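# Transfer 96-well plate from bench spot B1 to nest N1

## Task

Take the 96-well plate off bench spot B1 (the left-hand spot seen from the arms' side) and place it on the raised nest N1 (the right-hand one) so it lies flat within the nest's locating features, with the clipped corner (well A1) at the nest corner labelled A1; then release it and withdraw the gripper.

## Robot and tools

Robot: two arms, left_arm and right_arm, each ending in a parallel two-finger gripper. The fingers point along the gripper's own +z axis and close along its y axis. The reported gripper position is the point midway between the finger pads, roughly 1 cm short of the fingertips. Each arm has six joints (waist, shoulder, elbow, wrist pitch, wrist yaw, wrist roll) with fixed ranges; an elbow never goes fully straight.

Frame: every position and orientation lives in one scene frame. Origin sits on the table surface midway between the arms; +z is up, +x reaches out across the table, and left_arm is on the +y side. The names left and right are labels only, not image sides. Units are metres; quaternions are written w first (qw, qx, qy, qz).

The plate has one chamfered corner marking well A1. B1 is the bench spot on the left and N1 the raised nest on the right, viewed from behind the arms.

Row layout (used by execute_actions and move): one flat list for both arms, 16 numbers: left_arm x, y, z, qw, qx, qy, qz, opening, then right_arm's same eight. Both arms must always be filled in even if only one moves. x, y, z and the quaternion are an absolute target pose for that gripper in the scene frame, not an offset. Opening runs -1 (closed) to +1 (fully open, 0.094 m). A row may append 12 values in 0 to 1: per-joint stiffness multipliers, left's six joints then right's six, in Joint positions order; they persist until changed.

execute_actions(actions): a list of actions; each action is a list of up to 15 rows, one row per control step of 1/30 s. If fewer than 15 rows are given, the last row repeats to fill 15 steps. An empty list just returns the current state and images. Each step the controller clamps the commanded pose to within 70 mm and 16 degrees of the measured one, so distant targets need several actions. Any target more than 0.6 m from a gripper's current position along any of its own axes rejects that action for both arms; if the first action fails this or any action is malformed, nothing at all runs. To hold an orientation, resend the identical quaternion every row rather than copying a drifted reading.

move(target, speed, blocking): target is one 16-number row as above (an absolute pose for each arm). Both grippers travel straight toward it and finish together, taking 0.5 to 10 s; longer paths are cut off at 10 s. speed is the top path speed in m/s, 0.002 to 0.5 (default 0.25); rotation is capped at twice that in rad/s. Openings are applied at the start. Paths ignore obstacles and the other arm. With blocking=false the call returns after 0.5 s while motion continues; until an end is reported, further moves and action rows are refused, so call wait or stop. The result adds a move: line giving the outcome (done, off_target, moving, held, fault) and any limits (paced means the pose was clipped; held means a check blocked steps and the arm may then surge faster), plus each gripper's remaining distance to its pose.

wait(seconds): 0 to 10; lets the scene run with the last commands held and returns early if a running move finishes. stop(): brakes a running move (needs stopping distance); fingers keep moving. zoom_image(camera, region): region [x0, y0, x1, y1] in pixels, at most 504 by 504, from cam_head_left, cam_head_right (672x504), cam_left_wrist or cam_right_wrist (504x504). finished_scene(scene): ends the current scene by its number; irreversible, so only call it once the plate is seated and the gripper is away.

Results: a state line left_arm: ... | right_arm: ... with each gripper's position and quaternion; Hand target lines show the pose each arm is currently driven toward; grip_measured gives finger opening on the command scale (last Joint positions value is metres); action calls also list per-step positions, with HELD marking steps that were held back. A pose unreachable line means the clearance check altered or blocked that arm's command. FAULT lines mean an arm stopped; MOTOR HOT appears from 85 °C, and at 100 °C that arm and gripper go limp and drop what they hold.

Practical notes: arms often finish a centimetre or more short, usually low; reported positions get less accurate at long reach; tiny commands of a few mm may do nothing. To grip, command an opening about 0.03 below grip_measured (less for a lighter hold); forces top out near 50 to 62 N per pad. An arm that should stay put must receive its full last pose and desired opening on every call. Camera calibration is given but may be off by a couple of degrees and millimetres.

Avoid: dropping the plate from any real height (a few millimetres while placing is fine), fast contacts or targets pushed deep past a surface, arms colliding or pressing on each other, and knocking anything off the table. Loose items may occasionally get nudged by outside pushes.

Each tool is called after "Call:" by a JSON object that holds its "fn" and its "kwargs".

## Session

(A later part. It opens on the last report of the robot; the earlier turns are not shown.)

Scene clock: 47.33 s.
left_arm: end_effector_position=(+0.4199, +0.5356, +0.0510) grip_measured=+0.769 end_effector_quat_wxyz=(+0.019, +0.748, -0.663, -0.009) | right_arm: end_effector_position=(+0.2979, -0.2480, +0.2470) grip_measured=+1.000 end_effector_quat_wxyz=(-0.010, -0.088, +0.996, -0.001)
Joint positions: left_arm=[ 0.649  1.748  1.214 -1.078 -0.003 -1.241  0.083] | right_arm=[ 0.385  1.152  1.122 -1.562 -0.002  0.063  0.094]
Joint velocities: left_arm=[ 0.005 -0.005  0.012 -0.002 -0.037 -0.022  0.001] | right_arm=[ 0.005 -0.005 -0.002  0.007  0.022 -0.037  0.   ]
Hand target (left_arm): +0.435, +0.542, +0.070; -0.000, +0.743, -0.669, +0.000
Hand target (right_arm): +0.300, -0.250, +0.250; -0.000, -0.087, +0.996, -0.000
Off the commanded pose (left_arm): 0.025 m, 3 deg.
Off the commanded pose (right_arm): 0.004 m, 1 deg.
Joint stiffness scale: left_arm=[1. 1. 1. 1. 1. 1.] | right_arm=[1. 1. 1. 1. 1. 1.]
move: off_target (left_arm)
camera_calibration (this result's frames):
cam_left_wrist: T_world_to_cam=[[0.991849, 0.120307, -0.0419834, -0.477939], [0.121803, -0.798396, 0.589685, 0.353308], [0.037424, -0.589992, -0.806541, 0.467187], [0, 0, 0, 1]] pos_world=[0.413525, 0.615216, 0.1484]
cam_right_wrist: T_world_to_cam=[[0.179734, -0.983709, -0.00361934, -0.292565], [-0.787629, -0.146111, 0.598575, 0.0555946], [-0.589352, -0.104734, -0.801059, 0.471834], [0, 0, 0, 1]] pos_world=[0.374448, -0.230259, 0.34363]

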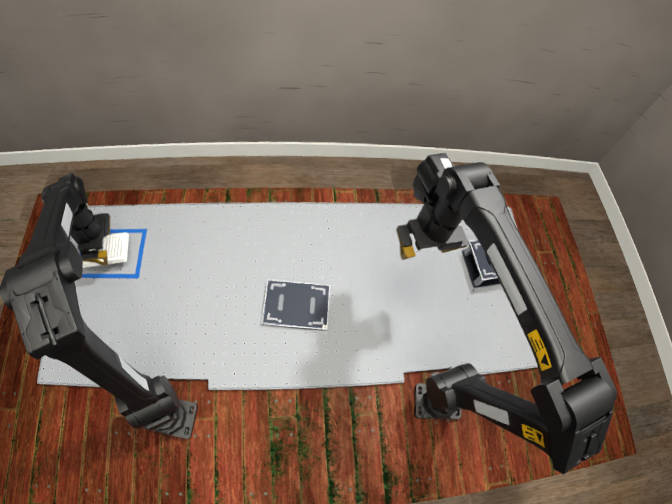

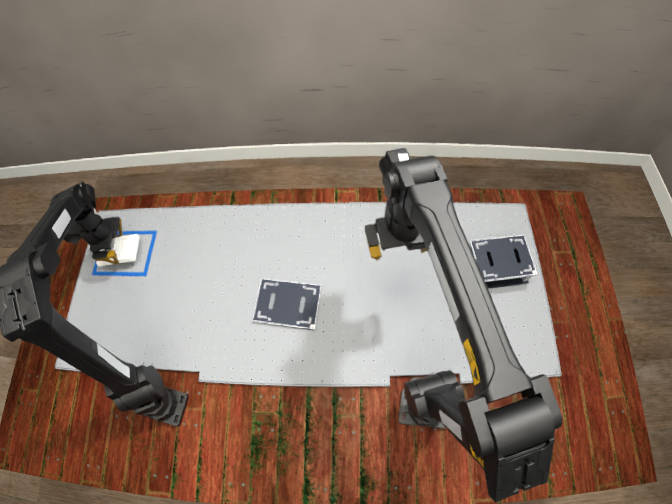

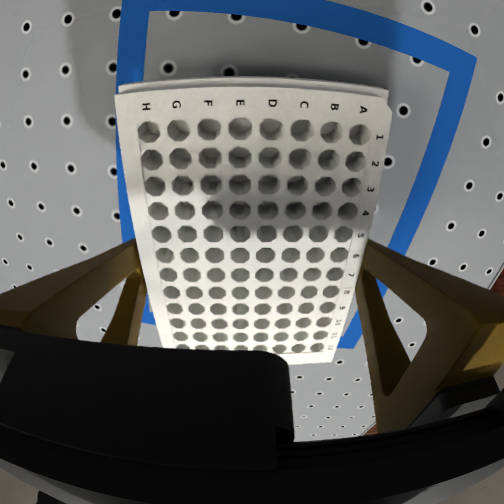

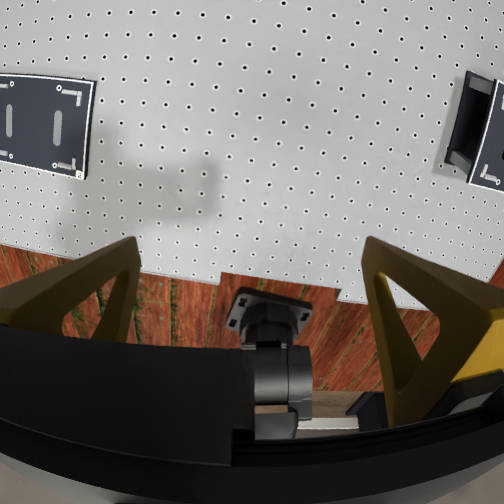

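Call:
{"fn": "move", "kwargs": {"target": [0.45,0.02,0.09,0,-0.087,0.996,0,0.745, 0.3,-0.33,0.25,0,-0.087,0.996,0,1], "speed": 0.2}}

Call:
{"fn": "move", "kwargs": {"target": [0.45,0.02,0.025,0,-0.087,0.996,0,0.745, 0.3,-0.33,0.25,0,-0.087,0.996,0,1], "speed": 0.05}}

Scene clock: 54.70 s.
left_arm: end_effector_position=(+0.4321, +0.0271, +0.0852) grip_measured=+0.769 end_effector_quat_wxyz=(-0.004, -0.096, +0.995, +0.007) | right_arm: end_effector_position=(+0.3011, -0.3263, +0.2452) grip_measured=+1.000 end_effector_quat_wxyz=(-0.011, -0.088, +0.996, +0.002)
Joint positions: left_arm=[-0.405  1.83   1.432 -1.187 -0.005 -0.796  0.083] | right_arm=[ 0.127  1.138  1.107 -1.562 -0.002 -0.195  0.094]
Joint velocities: left_arm=[ 0.024 -0.005  0.012  0.002  0.066 -0.022 -0.   ] | right_arm=[-0.015 -0.015  0.007  0.007 -0.081 -0.051  0.   ]
Hand target (left_arm): +0.444, +0.019, +0.089; +0.002, -0.087, +0.996, +0.004
Hand target (right_arm): +0.299, -0.330, +0.250; -0.002, -0.087, +0.996, +0.002
Off the commanded pose (left_arm): 0.020 m, 1 deg.
Off the commanded pose (right_arm): 0.006 m, 1 deg.
Joint stiffness scale: left_arm=[1. 1. 1. 1. 1. 1.] | right_arm=[1. 1. 1. 1. 1. 1.]
move: off_target (left_arm)
camera_calibration (this result's frames):
cam_left_wrist: T_world_to_cam=[[0.192051, -0.981267, -0.015198, -0.0542917], [-0.793393, -0.164359, 0.5861, 0.304207], [-0.577619, -0.100503, -0.810096, 0.447137], [0, 0, 0, 1]] pos_world=[0.510057, 0.0416631, 0.183104]
cam_right_wrist: T_world_to_cam=[[0.178914, -0.983821, -0.00923214, -0.368635], [-0.786797, -0.148705, 0.59903, 0.0465534], [-0.590712, -0.0999112, -0.800673, 0.465885], [0, 0, 0, 1]] pos_world=[0.377786, -0.309201, 0.341732]

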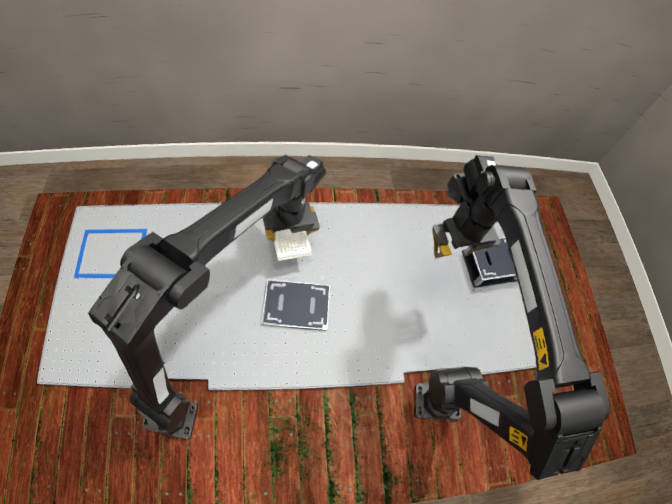

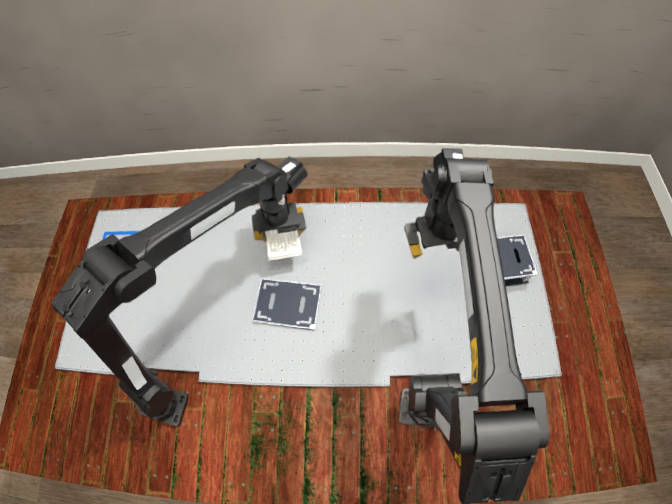

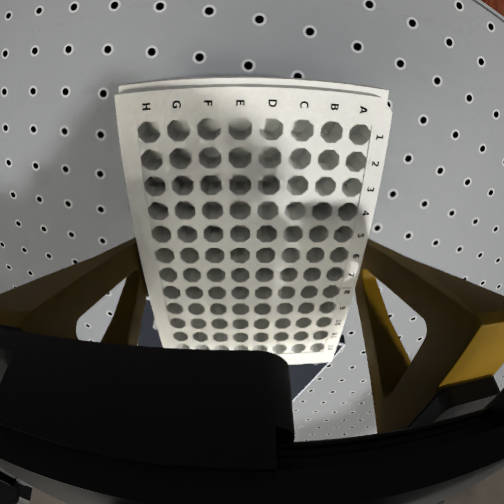

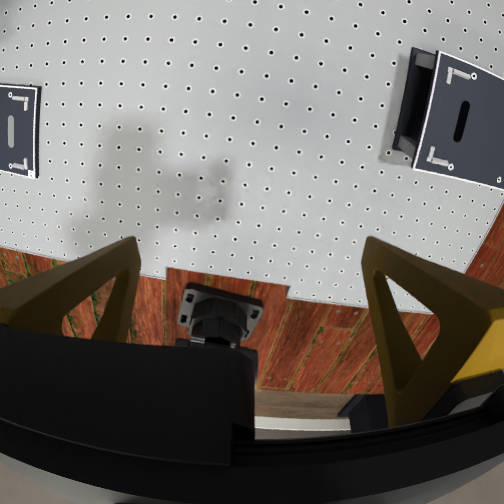

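Scene clock: 56.33 s.
left_arm: end_effector_position=(+0.4480, +0.0158, +0.0392) grip_measured=+0.769 end_effector_quat_wxyz=(+0.007, -0.090, +0.996, -0.004) | right_arm: end_effector_position=(+0.3010, -0.3263, +0.2454) grip_measured=+1.000 end_effector_quat_wxyz=(-0.011, -0.088, +0.996, +0.002)
Joint positions: left_arm=[-0.405  1.91   1.419 -1.064 -0.004 -0.784  0.083] | right_arm=[ 0.127  1.137  1.107 -1.562 -0.002 -0.195  0.094]
Joint velocities: left_arm=[ 0.005  0.005 -0.002 -0.017  0.081 -0.022  0.001] | right_arm=[-0.005 -0.015 -0.017 -0.002  0.037  0.007  0.   ]
Hand target (left_arm): +0.449, +0.020, +0.025; -0.000, -0.087, +0.996, -0.000
Hand target (right_arm): +0.300, -0.330, +0.250; -0.000, -0.087, +0.996, -0.000
Off the commanded pose (left_arm): 0.015 m, 1 deg.
Off the commanded pose (right_arm): 0.006 m, 1 deg.
Joint stiffness scale: left_arm=[1. 1. 1. 1. 1. 1.] | right_arm=[1. 1. 1. 1. 1. 1.]
move: off_target (left_arm)
camera_calibration (this result's frames):
cam_left_wrist: T_world_to_cam=[[0.180148, -0.983611, 0.00753607, -0.064674], [-0.809265, -0.143853, 0.569558, 0.349394], [-0.559139, -0.108703, -0.821917, 0.410229], [0, 0, 0, 1]] pos_world=[0.523778, 0.0312405, 0.138661]
cam_right_wrist: T_world_to_cam=[[0.178921, -0.983821, -0.00908172, -0.368655], [-0.787254, -0.148697, 0.598432, 0.0466443], [-0.590101, -0.0999225, -0.801122, 0.465927], [0, 0, 0, 1]] pos_world=[0.377625, -0.309198, 0.342003]

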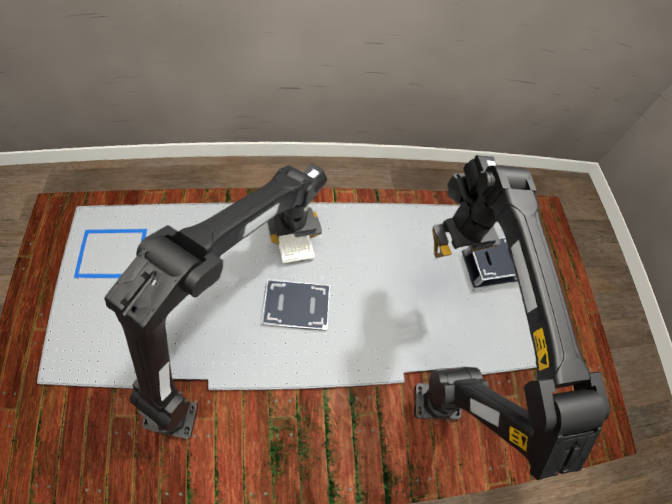

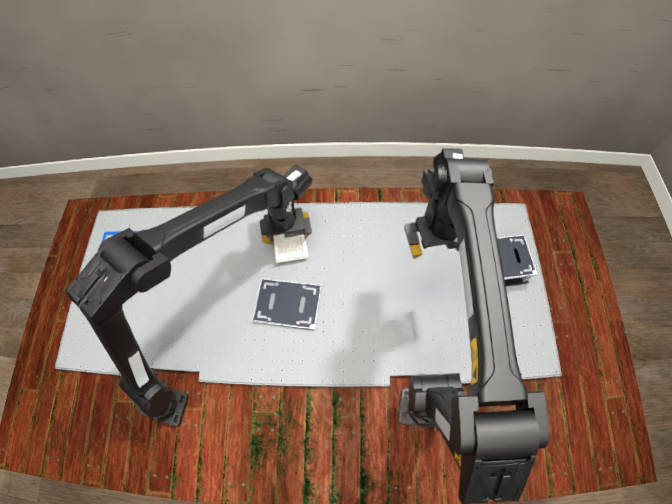

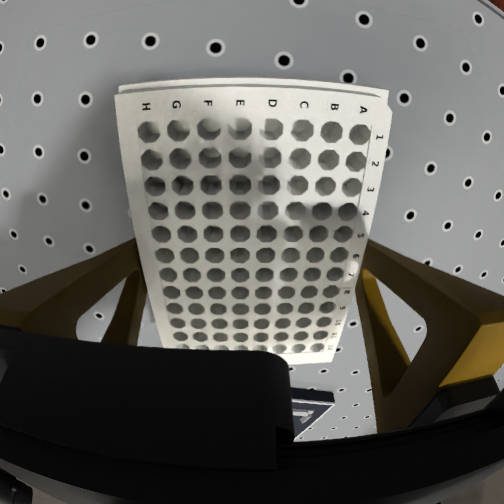

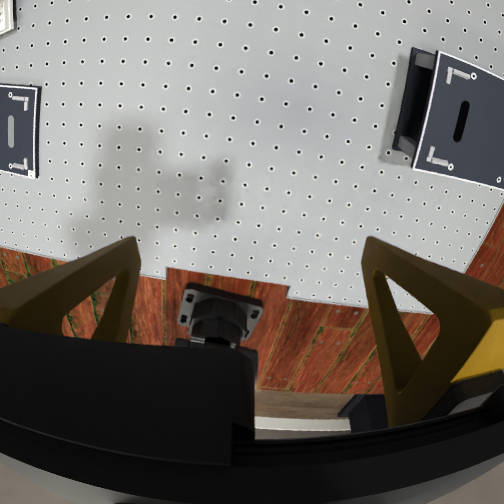

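Call:
{"fn": "move", "kwargs": {"target": [0.44,-0.08,0.03,0,-0.087,0.996,0,0.745, 0.3,-0.33,0.25,0,-0.087,0.996,0,1], "speed": 0.1}}

Call:
{"fn": "move", "kwargs": {"target": [0.44,-0.08,0.005,0,-0.087,0.996,0,0.745, 0.3,-0.33,0.25,0,-0.087,0.996,0,1], "speed": 0.02}}

Scene clock: 60.13 s.
left_arm: end_effector_position=(+0.4300, -0.0684, +0.0287) grip_measured=+0.769 end_effector_quat_wxyz=(-0.001, -0.081, +0.997, +0.004) | right_arm: end_effector_position=(+0.3010, -0.3264, +0.2454) grip_measured=+1.000 end_effector_quat_wxyz=(-0.011, -0.088, +0.996, +0.002)
Joint positions: left_arm=[-0.54   2.025  1.574 -1.128 -0.004 -0.901  0.083] | right_arm=[ 0.127  1.137  1.107 -1.562 -0.002 -0.195  0.094]
Joint velocities: left_arm=[ 0.005 -0.015  0.007 -0.002  0.022  0.051 -0.001] | right_arm=[-0.005  0.005 -0.002 -0.022 -0.11  -0.037  0.   ]
Hand target (left_arm): +0.438, -0.079, +0.029; +0.001, -0.087, +0.996, +0.000
Hand target (right_arm): +0.300, -0.330, +0.250; -0.000, -0.087, +0.996, -0.000
Off the commanded pose (left_arm): 0.015 m, 1 deg.
Off the commanded pose (right_arm): 0.006 m, 1 deg.
Joint stiffness scale: left_arm=[1. 1. 1. 1. 1. 1.] | right_arm=[1. 1. 1. 1. 1. 1.]
move: off_target (left_arm)
camera_calibration (this result's frames):
cam_left_wrist: T_world_to_cam=[[0.161717, -0.986789, -0.00973003, -0.13598], [-0.801084, -0.137029, 0.582655, 0.32524], [-0.576291, -0.0864309, -0.812661, 0.390958], [0, 0, 0, 1]] pos_world=[0.50784, -0.0558251, 0.12689]
cam_right_wrist: T_world_to_cam=[[0.178929, -0.983823, -0.00870784, -0.368814], [-0.787248, -0.148475, 0.598494, 0.0466891], [-0.590105, -0.100233, -0.80108, 0.465809], [0, 0, 0, 1]] pos_world=[0.377624, -0.309226, 0.341996]

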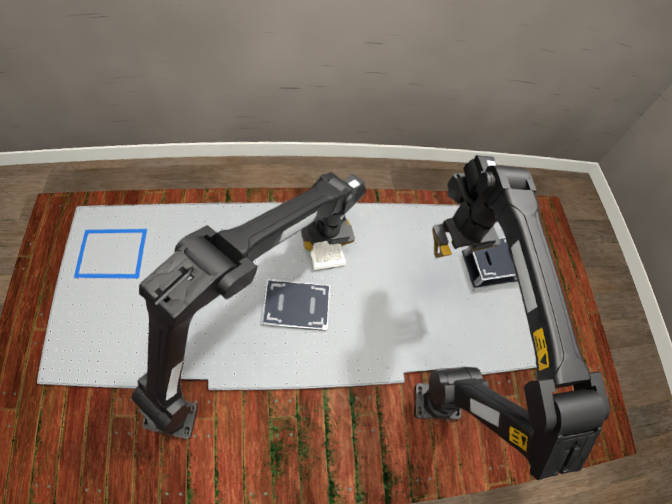

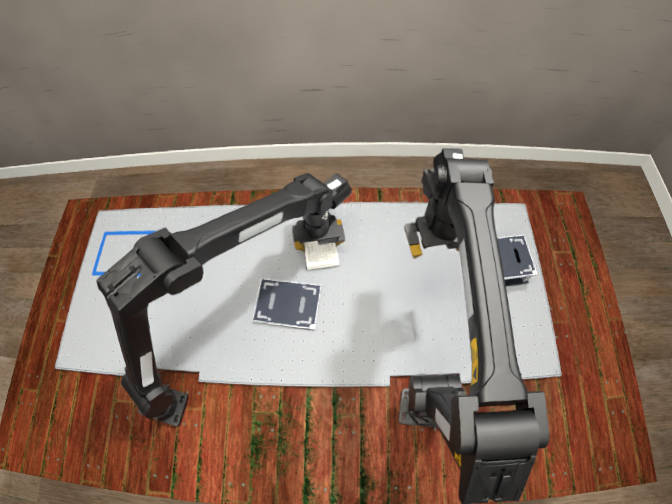

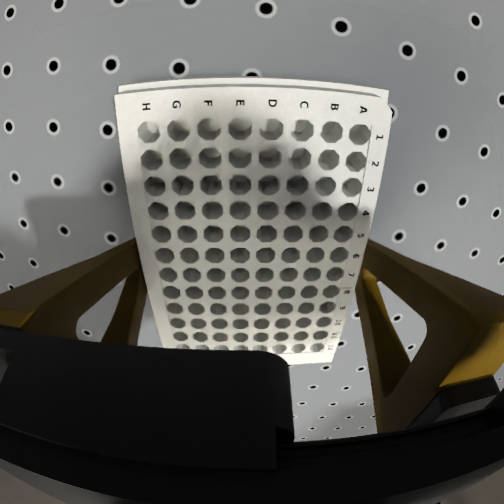

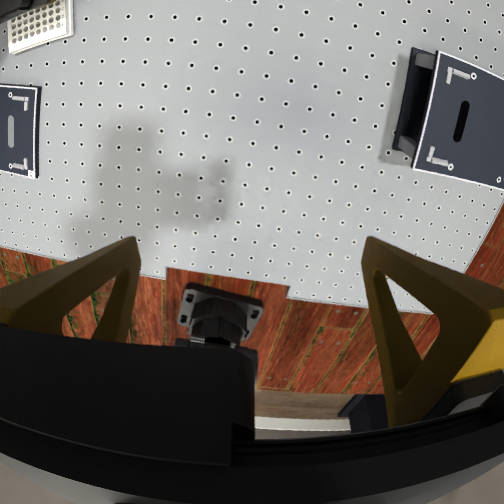

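Scene clock: 61.77 s.
left_arm: end_effector_position=(+0.4335, -0.0718, +0.0228) grip_measured=+0.769 end_effector_quat_wxyz=(+0.003, -0.081, +0.997, -0.001) | right_arm: end_effector_position=(+0.3010, -0.3264, +0.2454) grip_measured=+1.000 end_effector_quat_wxyz=(-0.011, -0.088, +0.996, +0.002)
Joint positions: left_arm=[-0.54   2.035  1.574 -1.103 -0.003 -0.901  0.083] | right_arm=[ 0.127  1.137  1.107 -1.562 -0.002 -0.195  0.094]
Joint velocities: left_arm=[ 0.005  0.005 -0.002 -0.002  0.037  0.022 -0.   ] | right_arm=[-0.005  0.015  0.032 -0.007 -0.007 -0.007  0.   ]
Hand target (left_arm): +0.439, -0.079, +0.005; +0.000, -0.087, +0.996, -0.000
Hand target (right_arm): +0.300, -0.330, +0.250; -0.000, -0.087, +0.996, -0.000
Off the commanded pose (left_arm): 0.021 m, 1 deg.
Off the commanded pose (right_arm): 0.006 m, 1 deg.
Joint stiffness scale: left_arm=[1. 1. 1. 1. 1. 1.] | right_arm=[1. 1. 1. 1. 1. 1.]
move: off_target (left_arm)
camera_calibration (this result's frames):
cam_left_wrist: T_world_to_cam=[[0.161757, -0.986829, 0.00181481, -0.140263], [-0.806829, -0.131193, 0.576034, 0.334111], [-0.568209, -0.0946419, -0.817423, 0.383932], [0, 0, 0, 1]] pos_world=[0.510413, -0.0582469, 0.12163]
cam_right_wrist: T_world_to_cam=[[0.178929, -0.983823, -0.00870784, -0.368814], [-0.787248, -0.148475, 0.598494, 0.0466891], [-0.590105, -0.100233, -0.80108, 0.465809], [0, 0, 0, 1]] pos_world=[0.377624, -0.309226, 0.341996]

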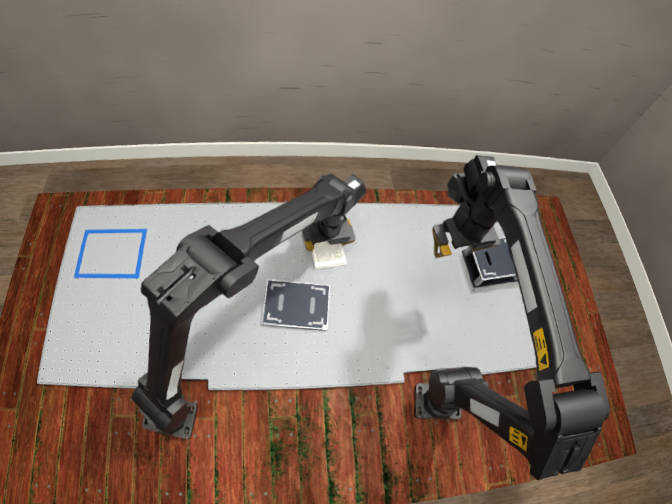

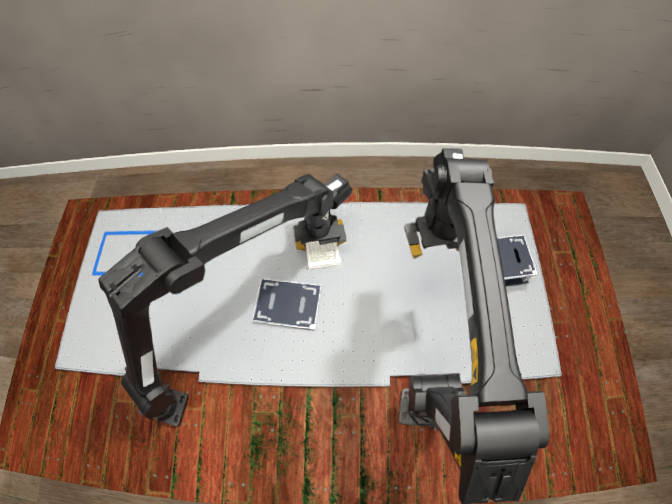

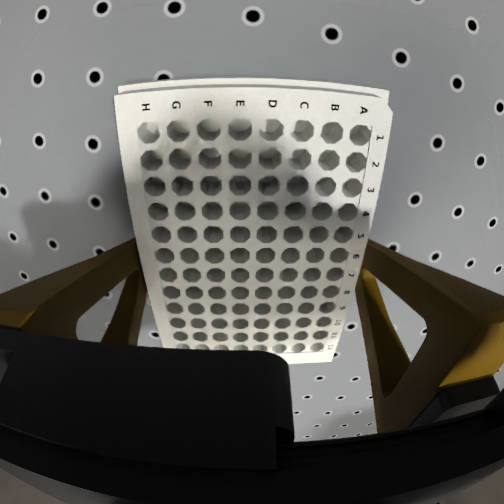

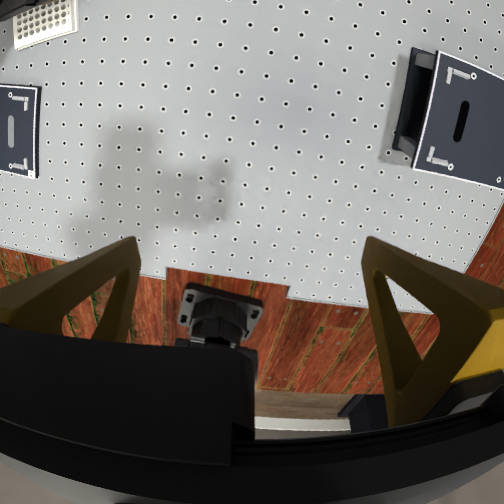

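It looks like it's resting on the table. I'll release, lift and move away.

Call:
{"fn": "move", "kwargs": {"target": [0.437,-0.076,0.016,0,-0.087,0.996,0,1, 0.3,-0.33,0.25,0,-0.087,0.996,0,1], "speed": 0.02}}

Call:
{"fn": "move", "kwargs": {"target": [0.44,-0.08,0.09,0,-0.087,0.996,0,1, 0.3,-0.33,0.25,0,-0.087,0.996,0,1], "speed": 0.08}}

Call:
{"fn": "move", "kwargs": {"target": [0.3,0.35,0.2,0,-0.087,0.996,0,1, 0.4,-0.2,0.22,0,-0.087,0.996,0,1]}}

Scene clock: 65.23 s.
left_arm: end_effector_position=(+0.4335, -0.0718, +0.0228) grip_measured=+1.000 end_effector_quat_wxyz=(+0.003, -0.081, +0.997, -0.001) | right_arm: end_effector_position=(+0.3010, -0.3264, +0.2454) grip_measured=+1.000 end_effector_quat_wxyz=(-0.011, -0.088, +0.996, +0.002)
Joint positions: left_arm=[-0.54   2.035  1.574 -1.103 -0.003 -0.901  0.094] | right_arm=[ 0.127  1.137  1.107 -1.562 -0.002 -0.195  0.094]
Joint velocities: left_arm=[-0.054 -0.005  0.012 -0.017 -0.081  0.022  0.   ] | right_arm=[ 0.005  0.005 -0.002 -0.012 -0.022  0.037  0.   ]
Hand target (left_arm): +0.437, -0.076, +0.016; +0.000, -0.087, +0.996, -0.000
Hand target (right_arm): +0.300, -0.330, +0.250; -0.000, -0.087, +0.996, -0.000
Off the commanded pose (left_arm): 0.009 m, 1 deg.
Off the commanded pose (right_arm): 0.006 m, 1 deg.
Joint stiffness scale: left_arm=[1. 1. 1. 1. 1. 1.] | right_arm=[1. 1. 1. 1. 1. 1.]
move: done
camera_calibration (this result's frames):
cam_left_wrist: T_world_to_cam=[[0.161757, -0.986829, 0.00181481, -0.140263], [-0.806829, -0.131193, 0.576034, 0.334111], [-0.568209, -0.0946419, -0.817423, 0.383932], [0, 0, 0, 1]] pos_world=[0.510413, -0.0582469, 0.12163]
cam_right_wrist: T_world_to_cam=[[0.178929, -0.983823, -0.00870784, -0.368814], [-0.787248, -0.148475, 0.598494, 0.0466891], [-0.590105, -0.100233, -0.80108, 0.465809], [0, 0, 0, 1]] pos_world=[0.377624, -0.309226, 0.341996]

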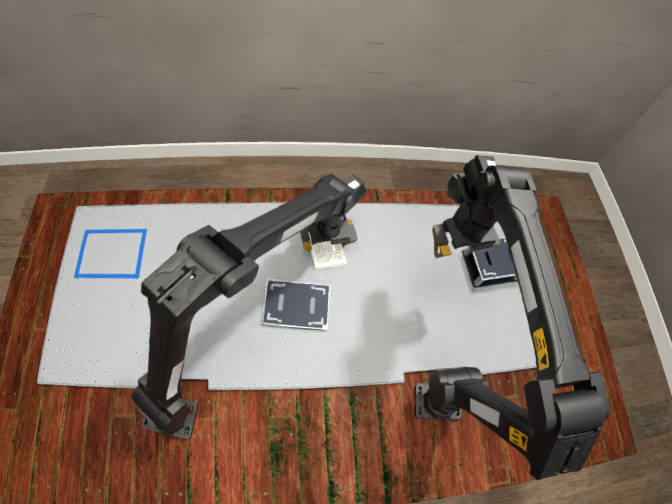

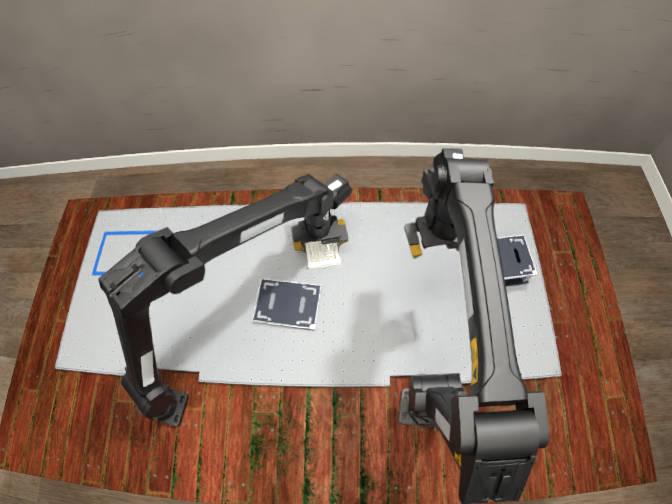

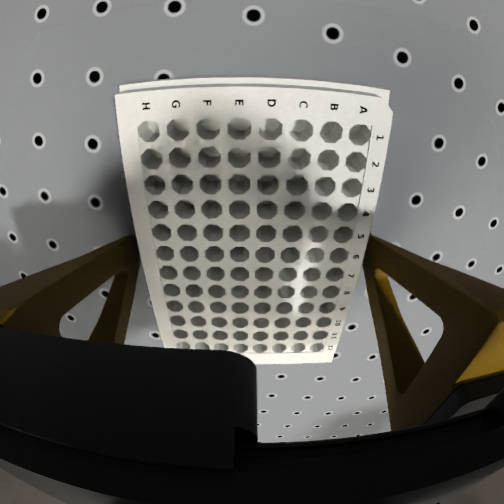

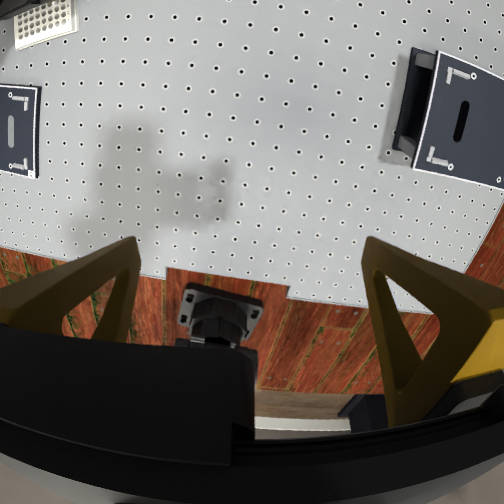

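Scene clock: 66.47 s.
left_arm: end_effector_position=(+0.4314, -0.0699, +0.0706) grip_measured=+1.000 end_effector_quat_wxyz=(-0.012, -0.081, +0.997, +0.015) | right_arm: end_effector_position=(+0.3010, -0.3264, +0.2454) grip_measured=+1.000 end_effector_quat_wxyz=(-0.011, -0.088, +0.996, +0.002)
Joint positions: left_arm=[-0.54   2.005  1.661 -1.264 -0.003 -0.901  0.094] | right_arm=[ 0.127  1.137  1.107 -1.562 -0.002 -0.195  0.094]
Joint velocities: left_arm=[-0.015 -0.005 -0.002 -0.007  0.007 -0.066  0.   ] | right_arm=[-0.005 -0.015  0.012  0.007  0.007  0.037  0.   ]
Hand target (left_arm): +0.440, -0.080, +0.090; +0.000, -0.087, +0.996, -0.000
Hand target (right_arm): +0.300, -0.330, +0.250; -0.000, -0.087, +0.996, -0.000
Off the commanded pose (left_arm): 0.023 m, 2 deg.
Off the commanded pose (right_arm): 0.006 m, 1 deg.
Joint stiffness scale: left_arm=[1. 1. 1. 1. 1. 1.] | right_arm=[1. 1. 1. 1. 1. 1.]
move: off_target (left_arm)
camera_calibration (this result's frames):
cam_left_wrist: T_world_to_cam=[[0.161625, -0.986304, -0.0328954, -0.135569], [-0.787582, -0.149003, 0.597924, 0.294007], [-0.594636, -0.0707319, -0.800877, 0.433932], [0, 0, 0, 1]] pos_world=[0.511498, -0.0592111, 0.167273]
cam_right_wrist: T_world_to_cam=[[0.178929, -0.983823, -0.00870784, -0.368814], [-0.787248, -0.148475, 0.598494, 0.0466891], [-0.590105, -0.100233, -0.80108, 0.465809], [0, 0, 0, 1]] pos_world=[0.377624, -0.309226, 0.341996]

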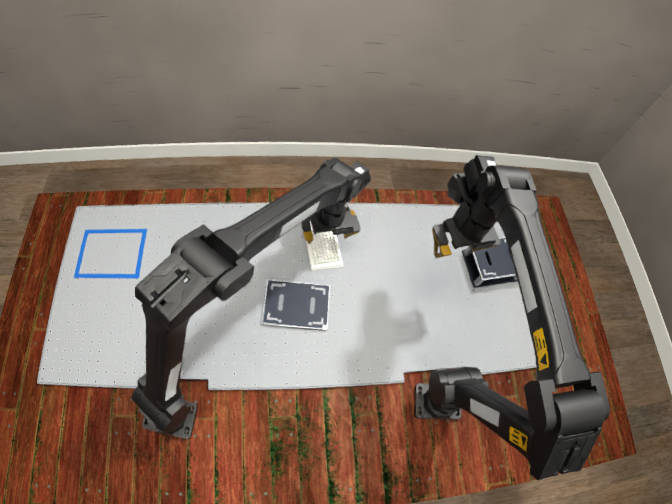

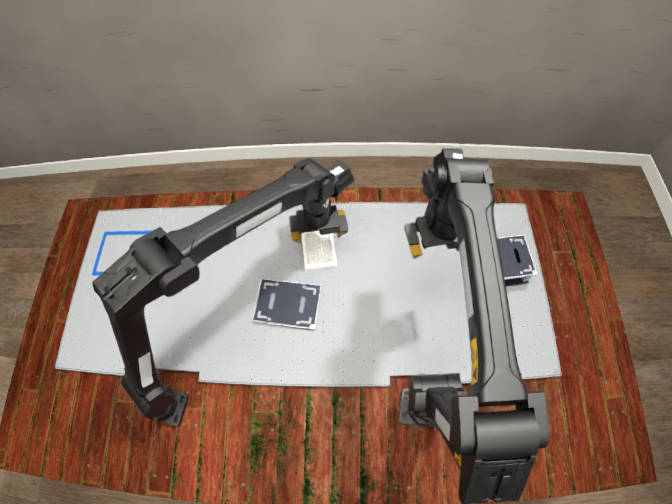

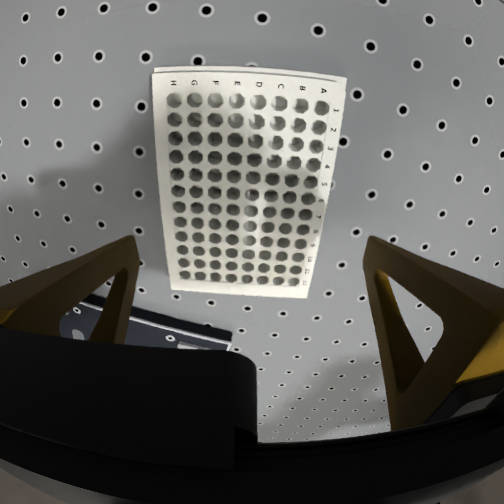

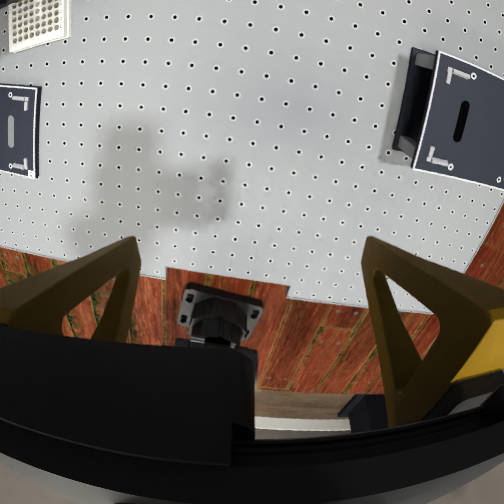

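Scene clock: 68.97 s.
left_arm: end_effector_position=(+0.3101, +0.3537, +0.2044) grip_measured=+1.000 end_effector_quat_wxyz=(+0.004, -0.097, +0.995, -0.001) | right_arm: end_effector_position=(+0.3821, -0.2099, +0.2005) grip_measured=+1.000 end_effector_quat_wxyz=(-0.026, -0.087, +0.996, -0.007)
Joint positions: left_arm=[ 0.278  1.174  1.027 -1.416  0.002 -0.115  0.094] | right_arm=[ 0.43   1.428  1.246 -1.443  0.003  0.111  0.094]
Joint velocities: left_arm=[ 0.005  0.005  0.002 -0.007 -0.066 -0.037  0.   ] | right_arm=[ 0.005  0.005 -0.017  0.012 -0.051 -0.007  0.   ]
Hand target (left_arm): +0.306, +0.352, +0.204; -0.002, -0.087, +0.996, -0.003
Hand target (right_arm): +0.399, -0.201, +0.219; +0.003, -0.087, +0.996, -0.002
Off the commanded pose (left_arm): 0.012 m, 1 deg.
Off the commanded pose (right_arm): 0.028 m, 3 deg.
Joint stiffness scale: left_arm=[1. 1. 1. 1. 1. 1.] | right_arm=[1. 1. 1. 1. 1. 1.]
move: off_target (left_arm, right_arm)
camera_calibration (this result's frames):
cam_left_wrist: T_world_to_cam=[[0.193271, -0.981144, 0.00194493, 0.287488], [-0.803188, -0.157077, 0.574644, 0.194124], [-0.563503, -0.112624, -0.818401, 0.507614], [0, 0, 0, 1]] pos_world=[0.386397, 0.369728, 0.303321]
cam_right_wrist: T_world_to_cam=[[0.176992, -0.984193, 0.00619686, -0.271454], [-0.769808, -0.13451, 0.623941, 0.145873], [-0.613245, -0.115203, -0.781447, 0.491145], [0, 0, 0, 1]] pos_world=[0.461532, -0.190961, 0.29447]

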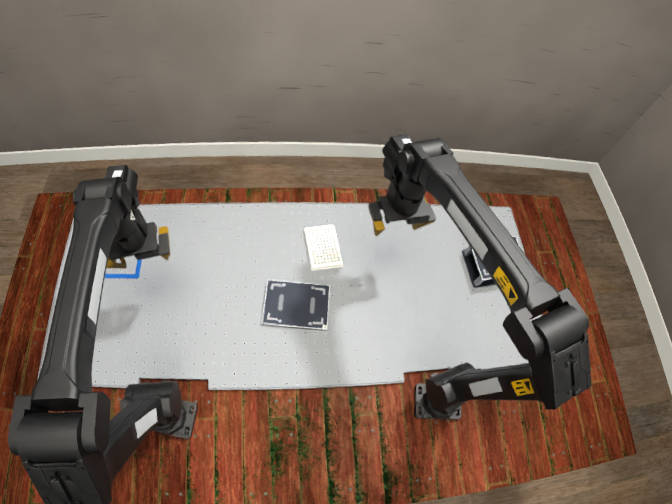

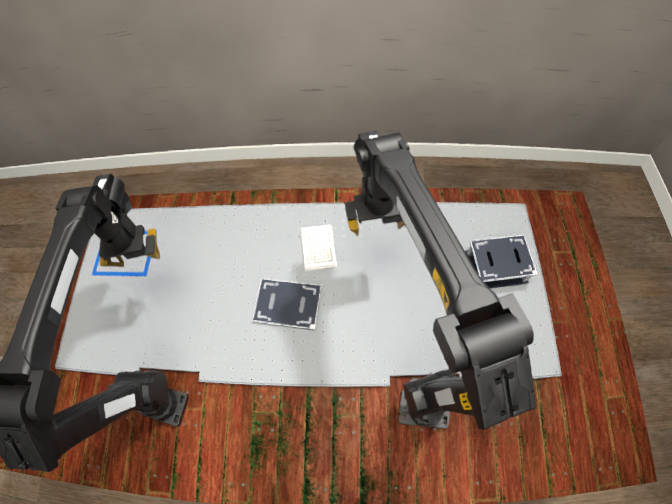

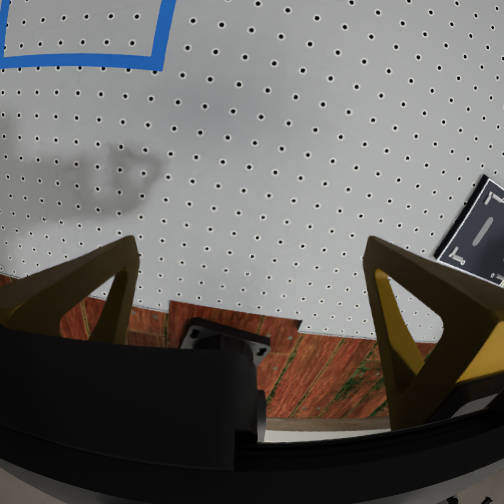

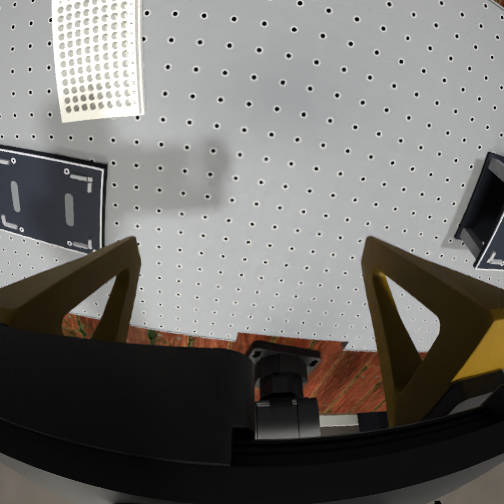

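Call:
{"fn": "move", "kwargs": {"target": [0.3,0.35,0.2,0,-0.087,0.996,0,1, 0.45,-0.06,0.1,0,-0.087,0.996,0,1], "speed": 0.2}}

Scene clock: 72.37 s.
left_arm: end_effector_position=(+0.3035, +0.3532, +0.1995) grip_measured=+1.000 end_effector_quat_wxyz=(-0.001, -0.095, +0.995, -0.001) | right_arm: end_effector_position=(+0.4307, -0.0742, +0.0808) grip_measured=+1.000 end_effector_quat_wxyz=(-0.025, -0.091, +0.995, -0.013)
Joint positions: left_arm=[ 0.278  1.165  1.007 -1.416  0.002 -0.112  0.094] | right_arm=[ 0.667  1.771  1.334 -1.189  0.002  0.34   0.094]
Joint velocities: left_arm=[ 0.005 -0.005 -0.022 -0.002  0.051 -0.066  0.   ] | right_arm=[-0.005 -0.005 -0.002 -0.007  0.007  0.007  0.   ]
Hand target (left_arm): +0.300, +0.350, +0.200; -0.000, -0.087, +0.996, +0.000
Hand target (right_arm): +0.448, -0.061, +0.099; +0.002, -0.087, +0.996, -0.001
Off the commanded pose (left_arm): 0.005 m, 1 deg.
Off the commanded pose (right_arm): 0.031 m, 3 deg.
Joint stiffness scale: left_arm=[1. 1. 1. 1. 1. 1.] | right_arm=[1. 1. 1. 1. 1. 1.]
move: off_target (right_arm)
camera_calibration (this result's frames):
cam_left_wrist: T_world_to_cam=[[0.190664, -0.981655, 0.000716505, 0.289486], [-0.797442, -0.154459, 0.583291, 0.18707], [-0.57248, -0.111784, -0.812263, 0.50106], [0, 0, 0, 1]] pos_world=[0.38083, 0.369081, 0.297669]
cam_right_wrist: T_world_to_cam=[[0.18511, -0.982559, 0.0176636, -0.15], [-0.770531, -0.133962, 0.623167, 0.276624], [-0.609932, -0.128965, -0.781889, 0.440644], [0, 0, 0, 1]] pos_world=[0.509676, -0.0534993, 0.174802]

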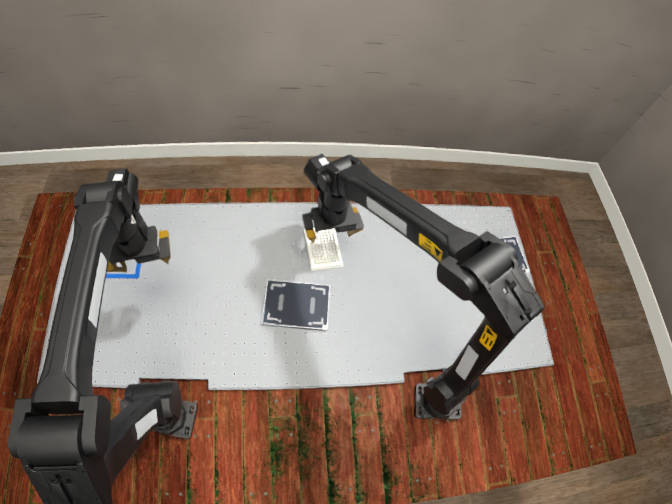

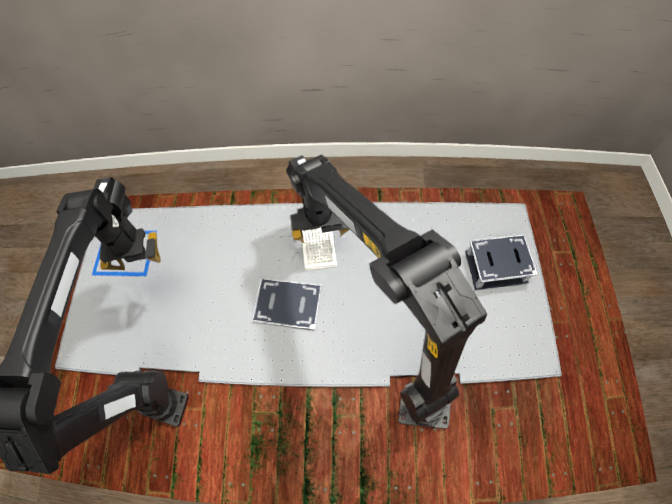

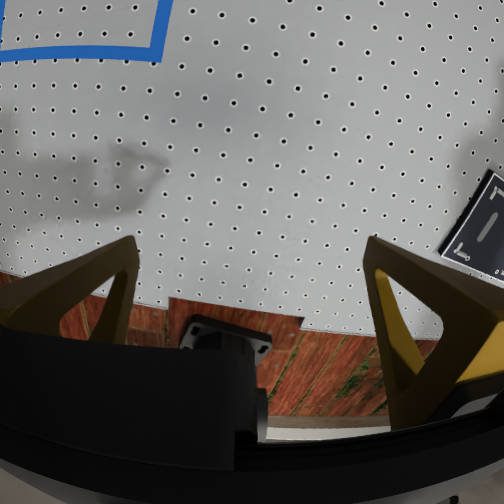

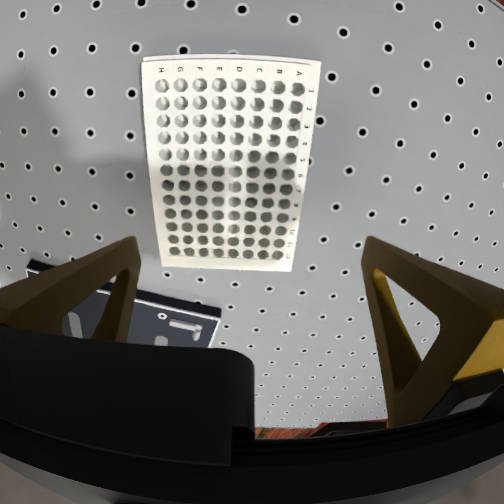

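Call:
{"fn": "move", "kwargs": {"target": [0.3,0.35,0.2,0,-0.087,0.996,0,1, 0.448,-0.058,0.045,0,-0.087,0.996,0,1], "speed": 0.06}}

Scene clock: 76.53 s.
left_arm: end_effector_position=(+0.3035, +0.3532, +0.1995) grip_measured=+1.000 end_effector_quat_wxyz=(-0.001, -0.095, +0.995, -0.001) | right_arm: end_effector_position=(+0.4479, -0.0643, +0.0476) grip_measured=+1.000 end_effector_quat_wxyz=(-0.002, -0.087, +0.996, -0.002)
Joint positions: left_arm=[ 0.278  1.165  1.007 -1.416  0.002 -0.112  0.094] | right_arm=[ 0.667  1.828  1.319 -1.067  0.002  0.347  0.094]
Joint velocities: left_arm=[-0.024  0.005 -0.002  0.002 -0.066 -0.022  0.   ] | right_arm=[-0.005 -0.005  0.002  0.002 -0.007 -0.051  0.   ]
Hand target (left_arm): +0.300, +0.350, +0.200; -0.000, -0.087, +0.996, +0.000
Hand target (right_arm): +0.447, -0.058, +0.045; +0.000, -0.087, +0.996, -0.000
Off the commanded pose (left_arm): 0.005 m, 1 deg.
Off the commanded pose (right_arm): 0.007 m, 0 deg.
Joint stiffness scale: left_arm=[1. 1. 1. 1. 1. 1.] | right_arm=[1. 1. 1. 1. 1. 1.]
move: done
camera_calibration (this result's frames):
cam_left_wrist: T_world_to_cam=[[0.190664, -0.981655, 0.000716505, 0.289486], [-0.797442, -0.154459, 0.583291, 0.18707], [-0.57248, -0.111784, -0.812263, 0.50106], [0, 0, 0, 1]] pos_world=[0.38083, 0.369081, 0.297669]
cam_right_wrist: T_world_to_cam=[[0.177572, -0.984107, 0.000982065, -0.138803], [-0.798191, -0.143442, 0.585077, 0.325491], [-0.575638, -0.104677, -0.810977, 0.414078], [0, 0, 0, 1]] pos_world=[0.522811, -0.0465637, 0.145506]

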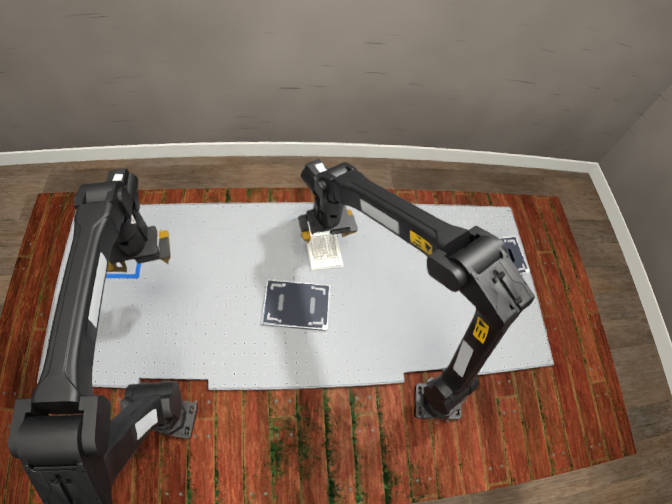

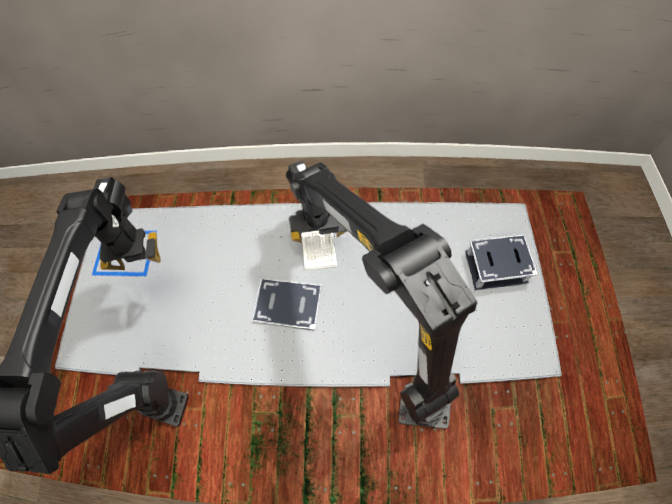

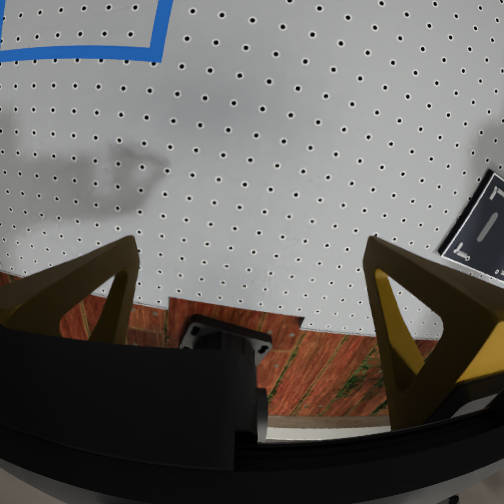

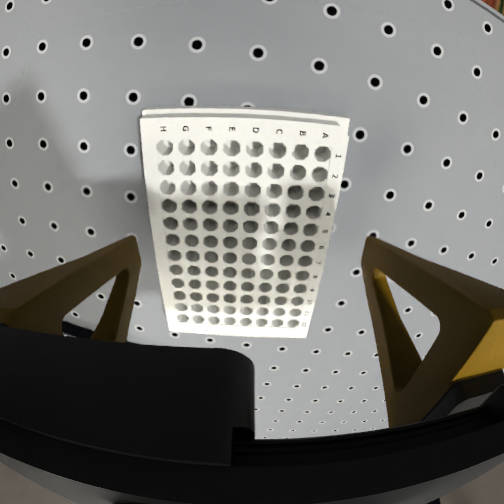

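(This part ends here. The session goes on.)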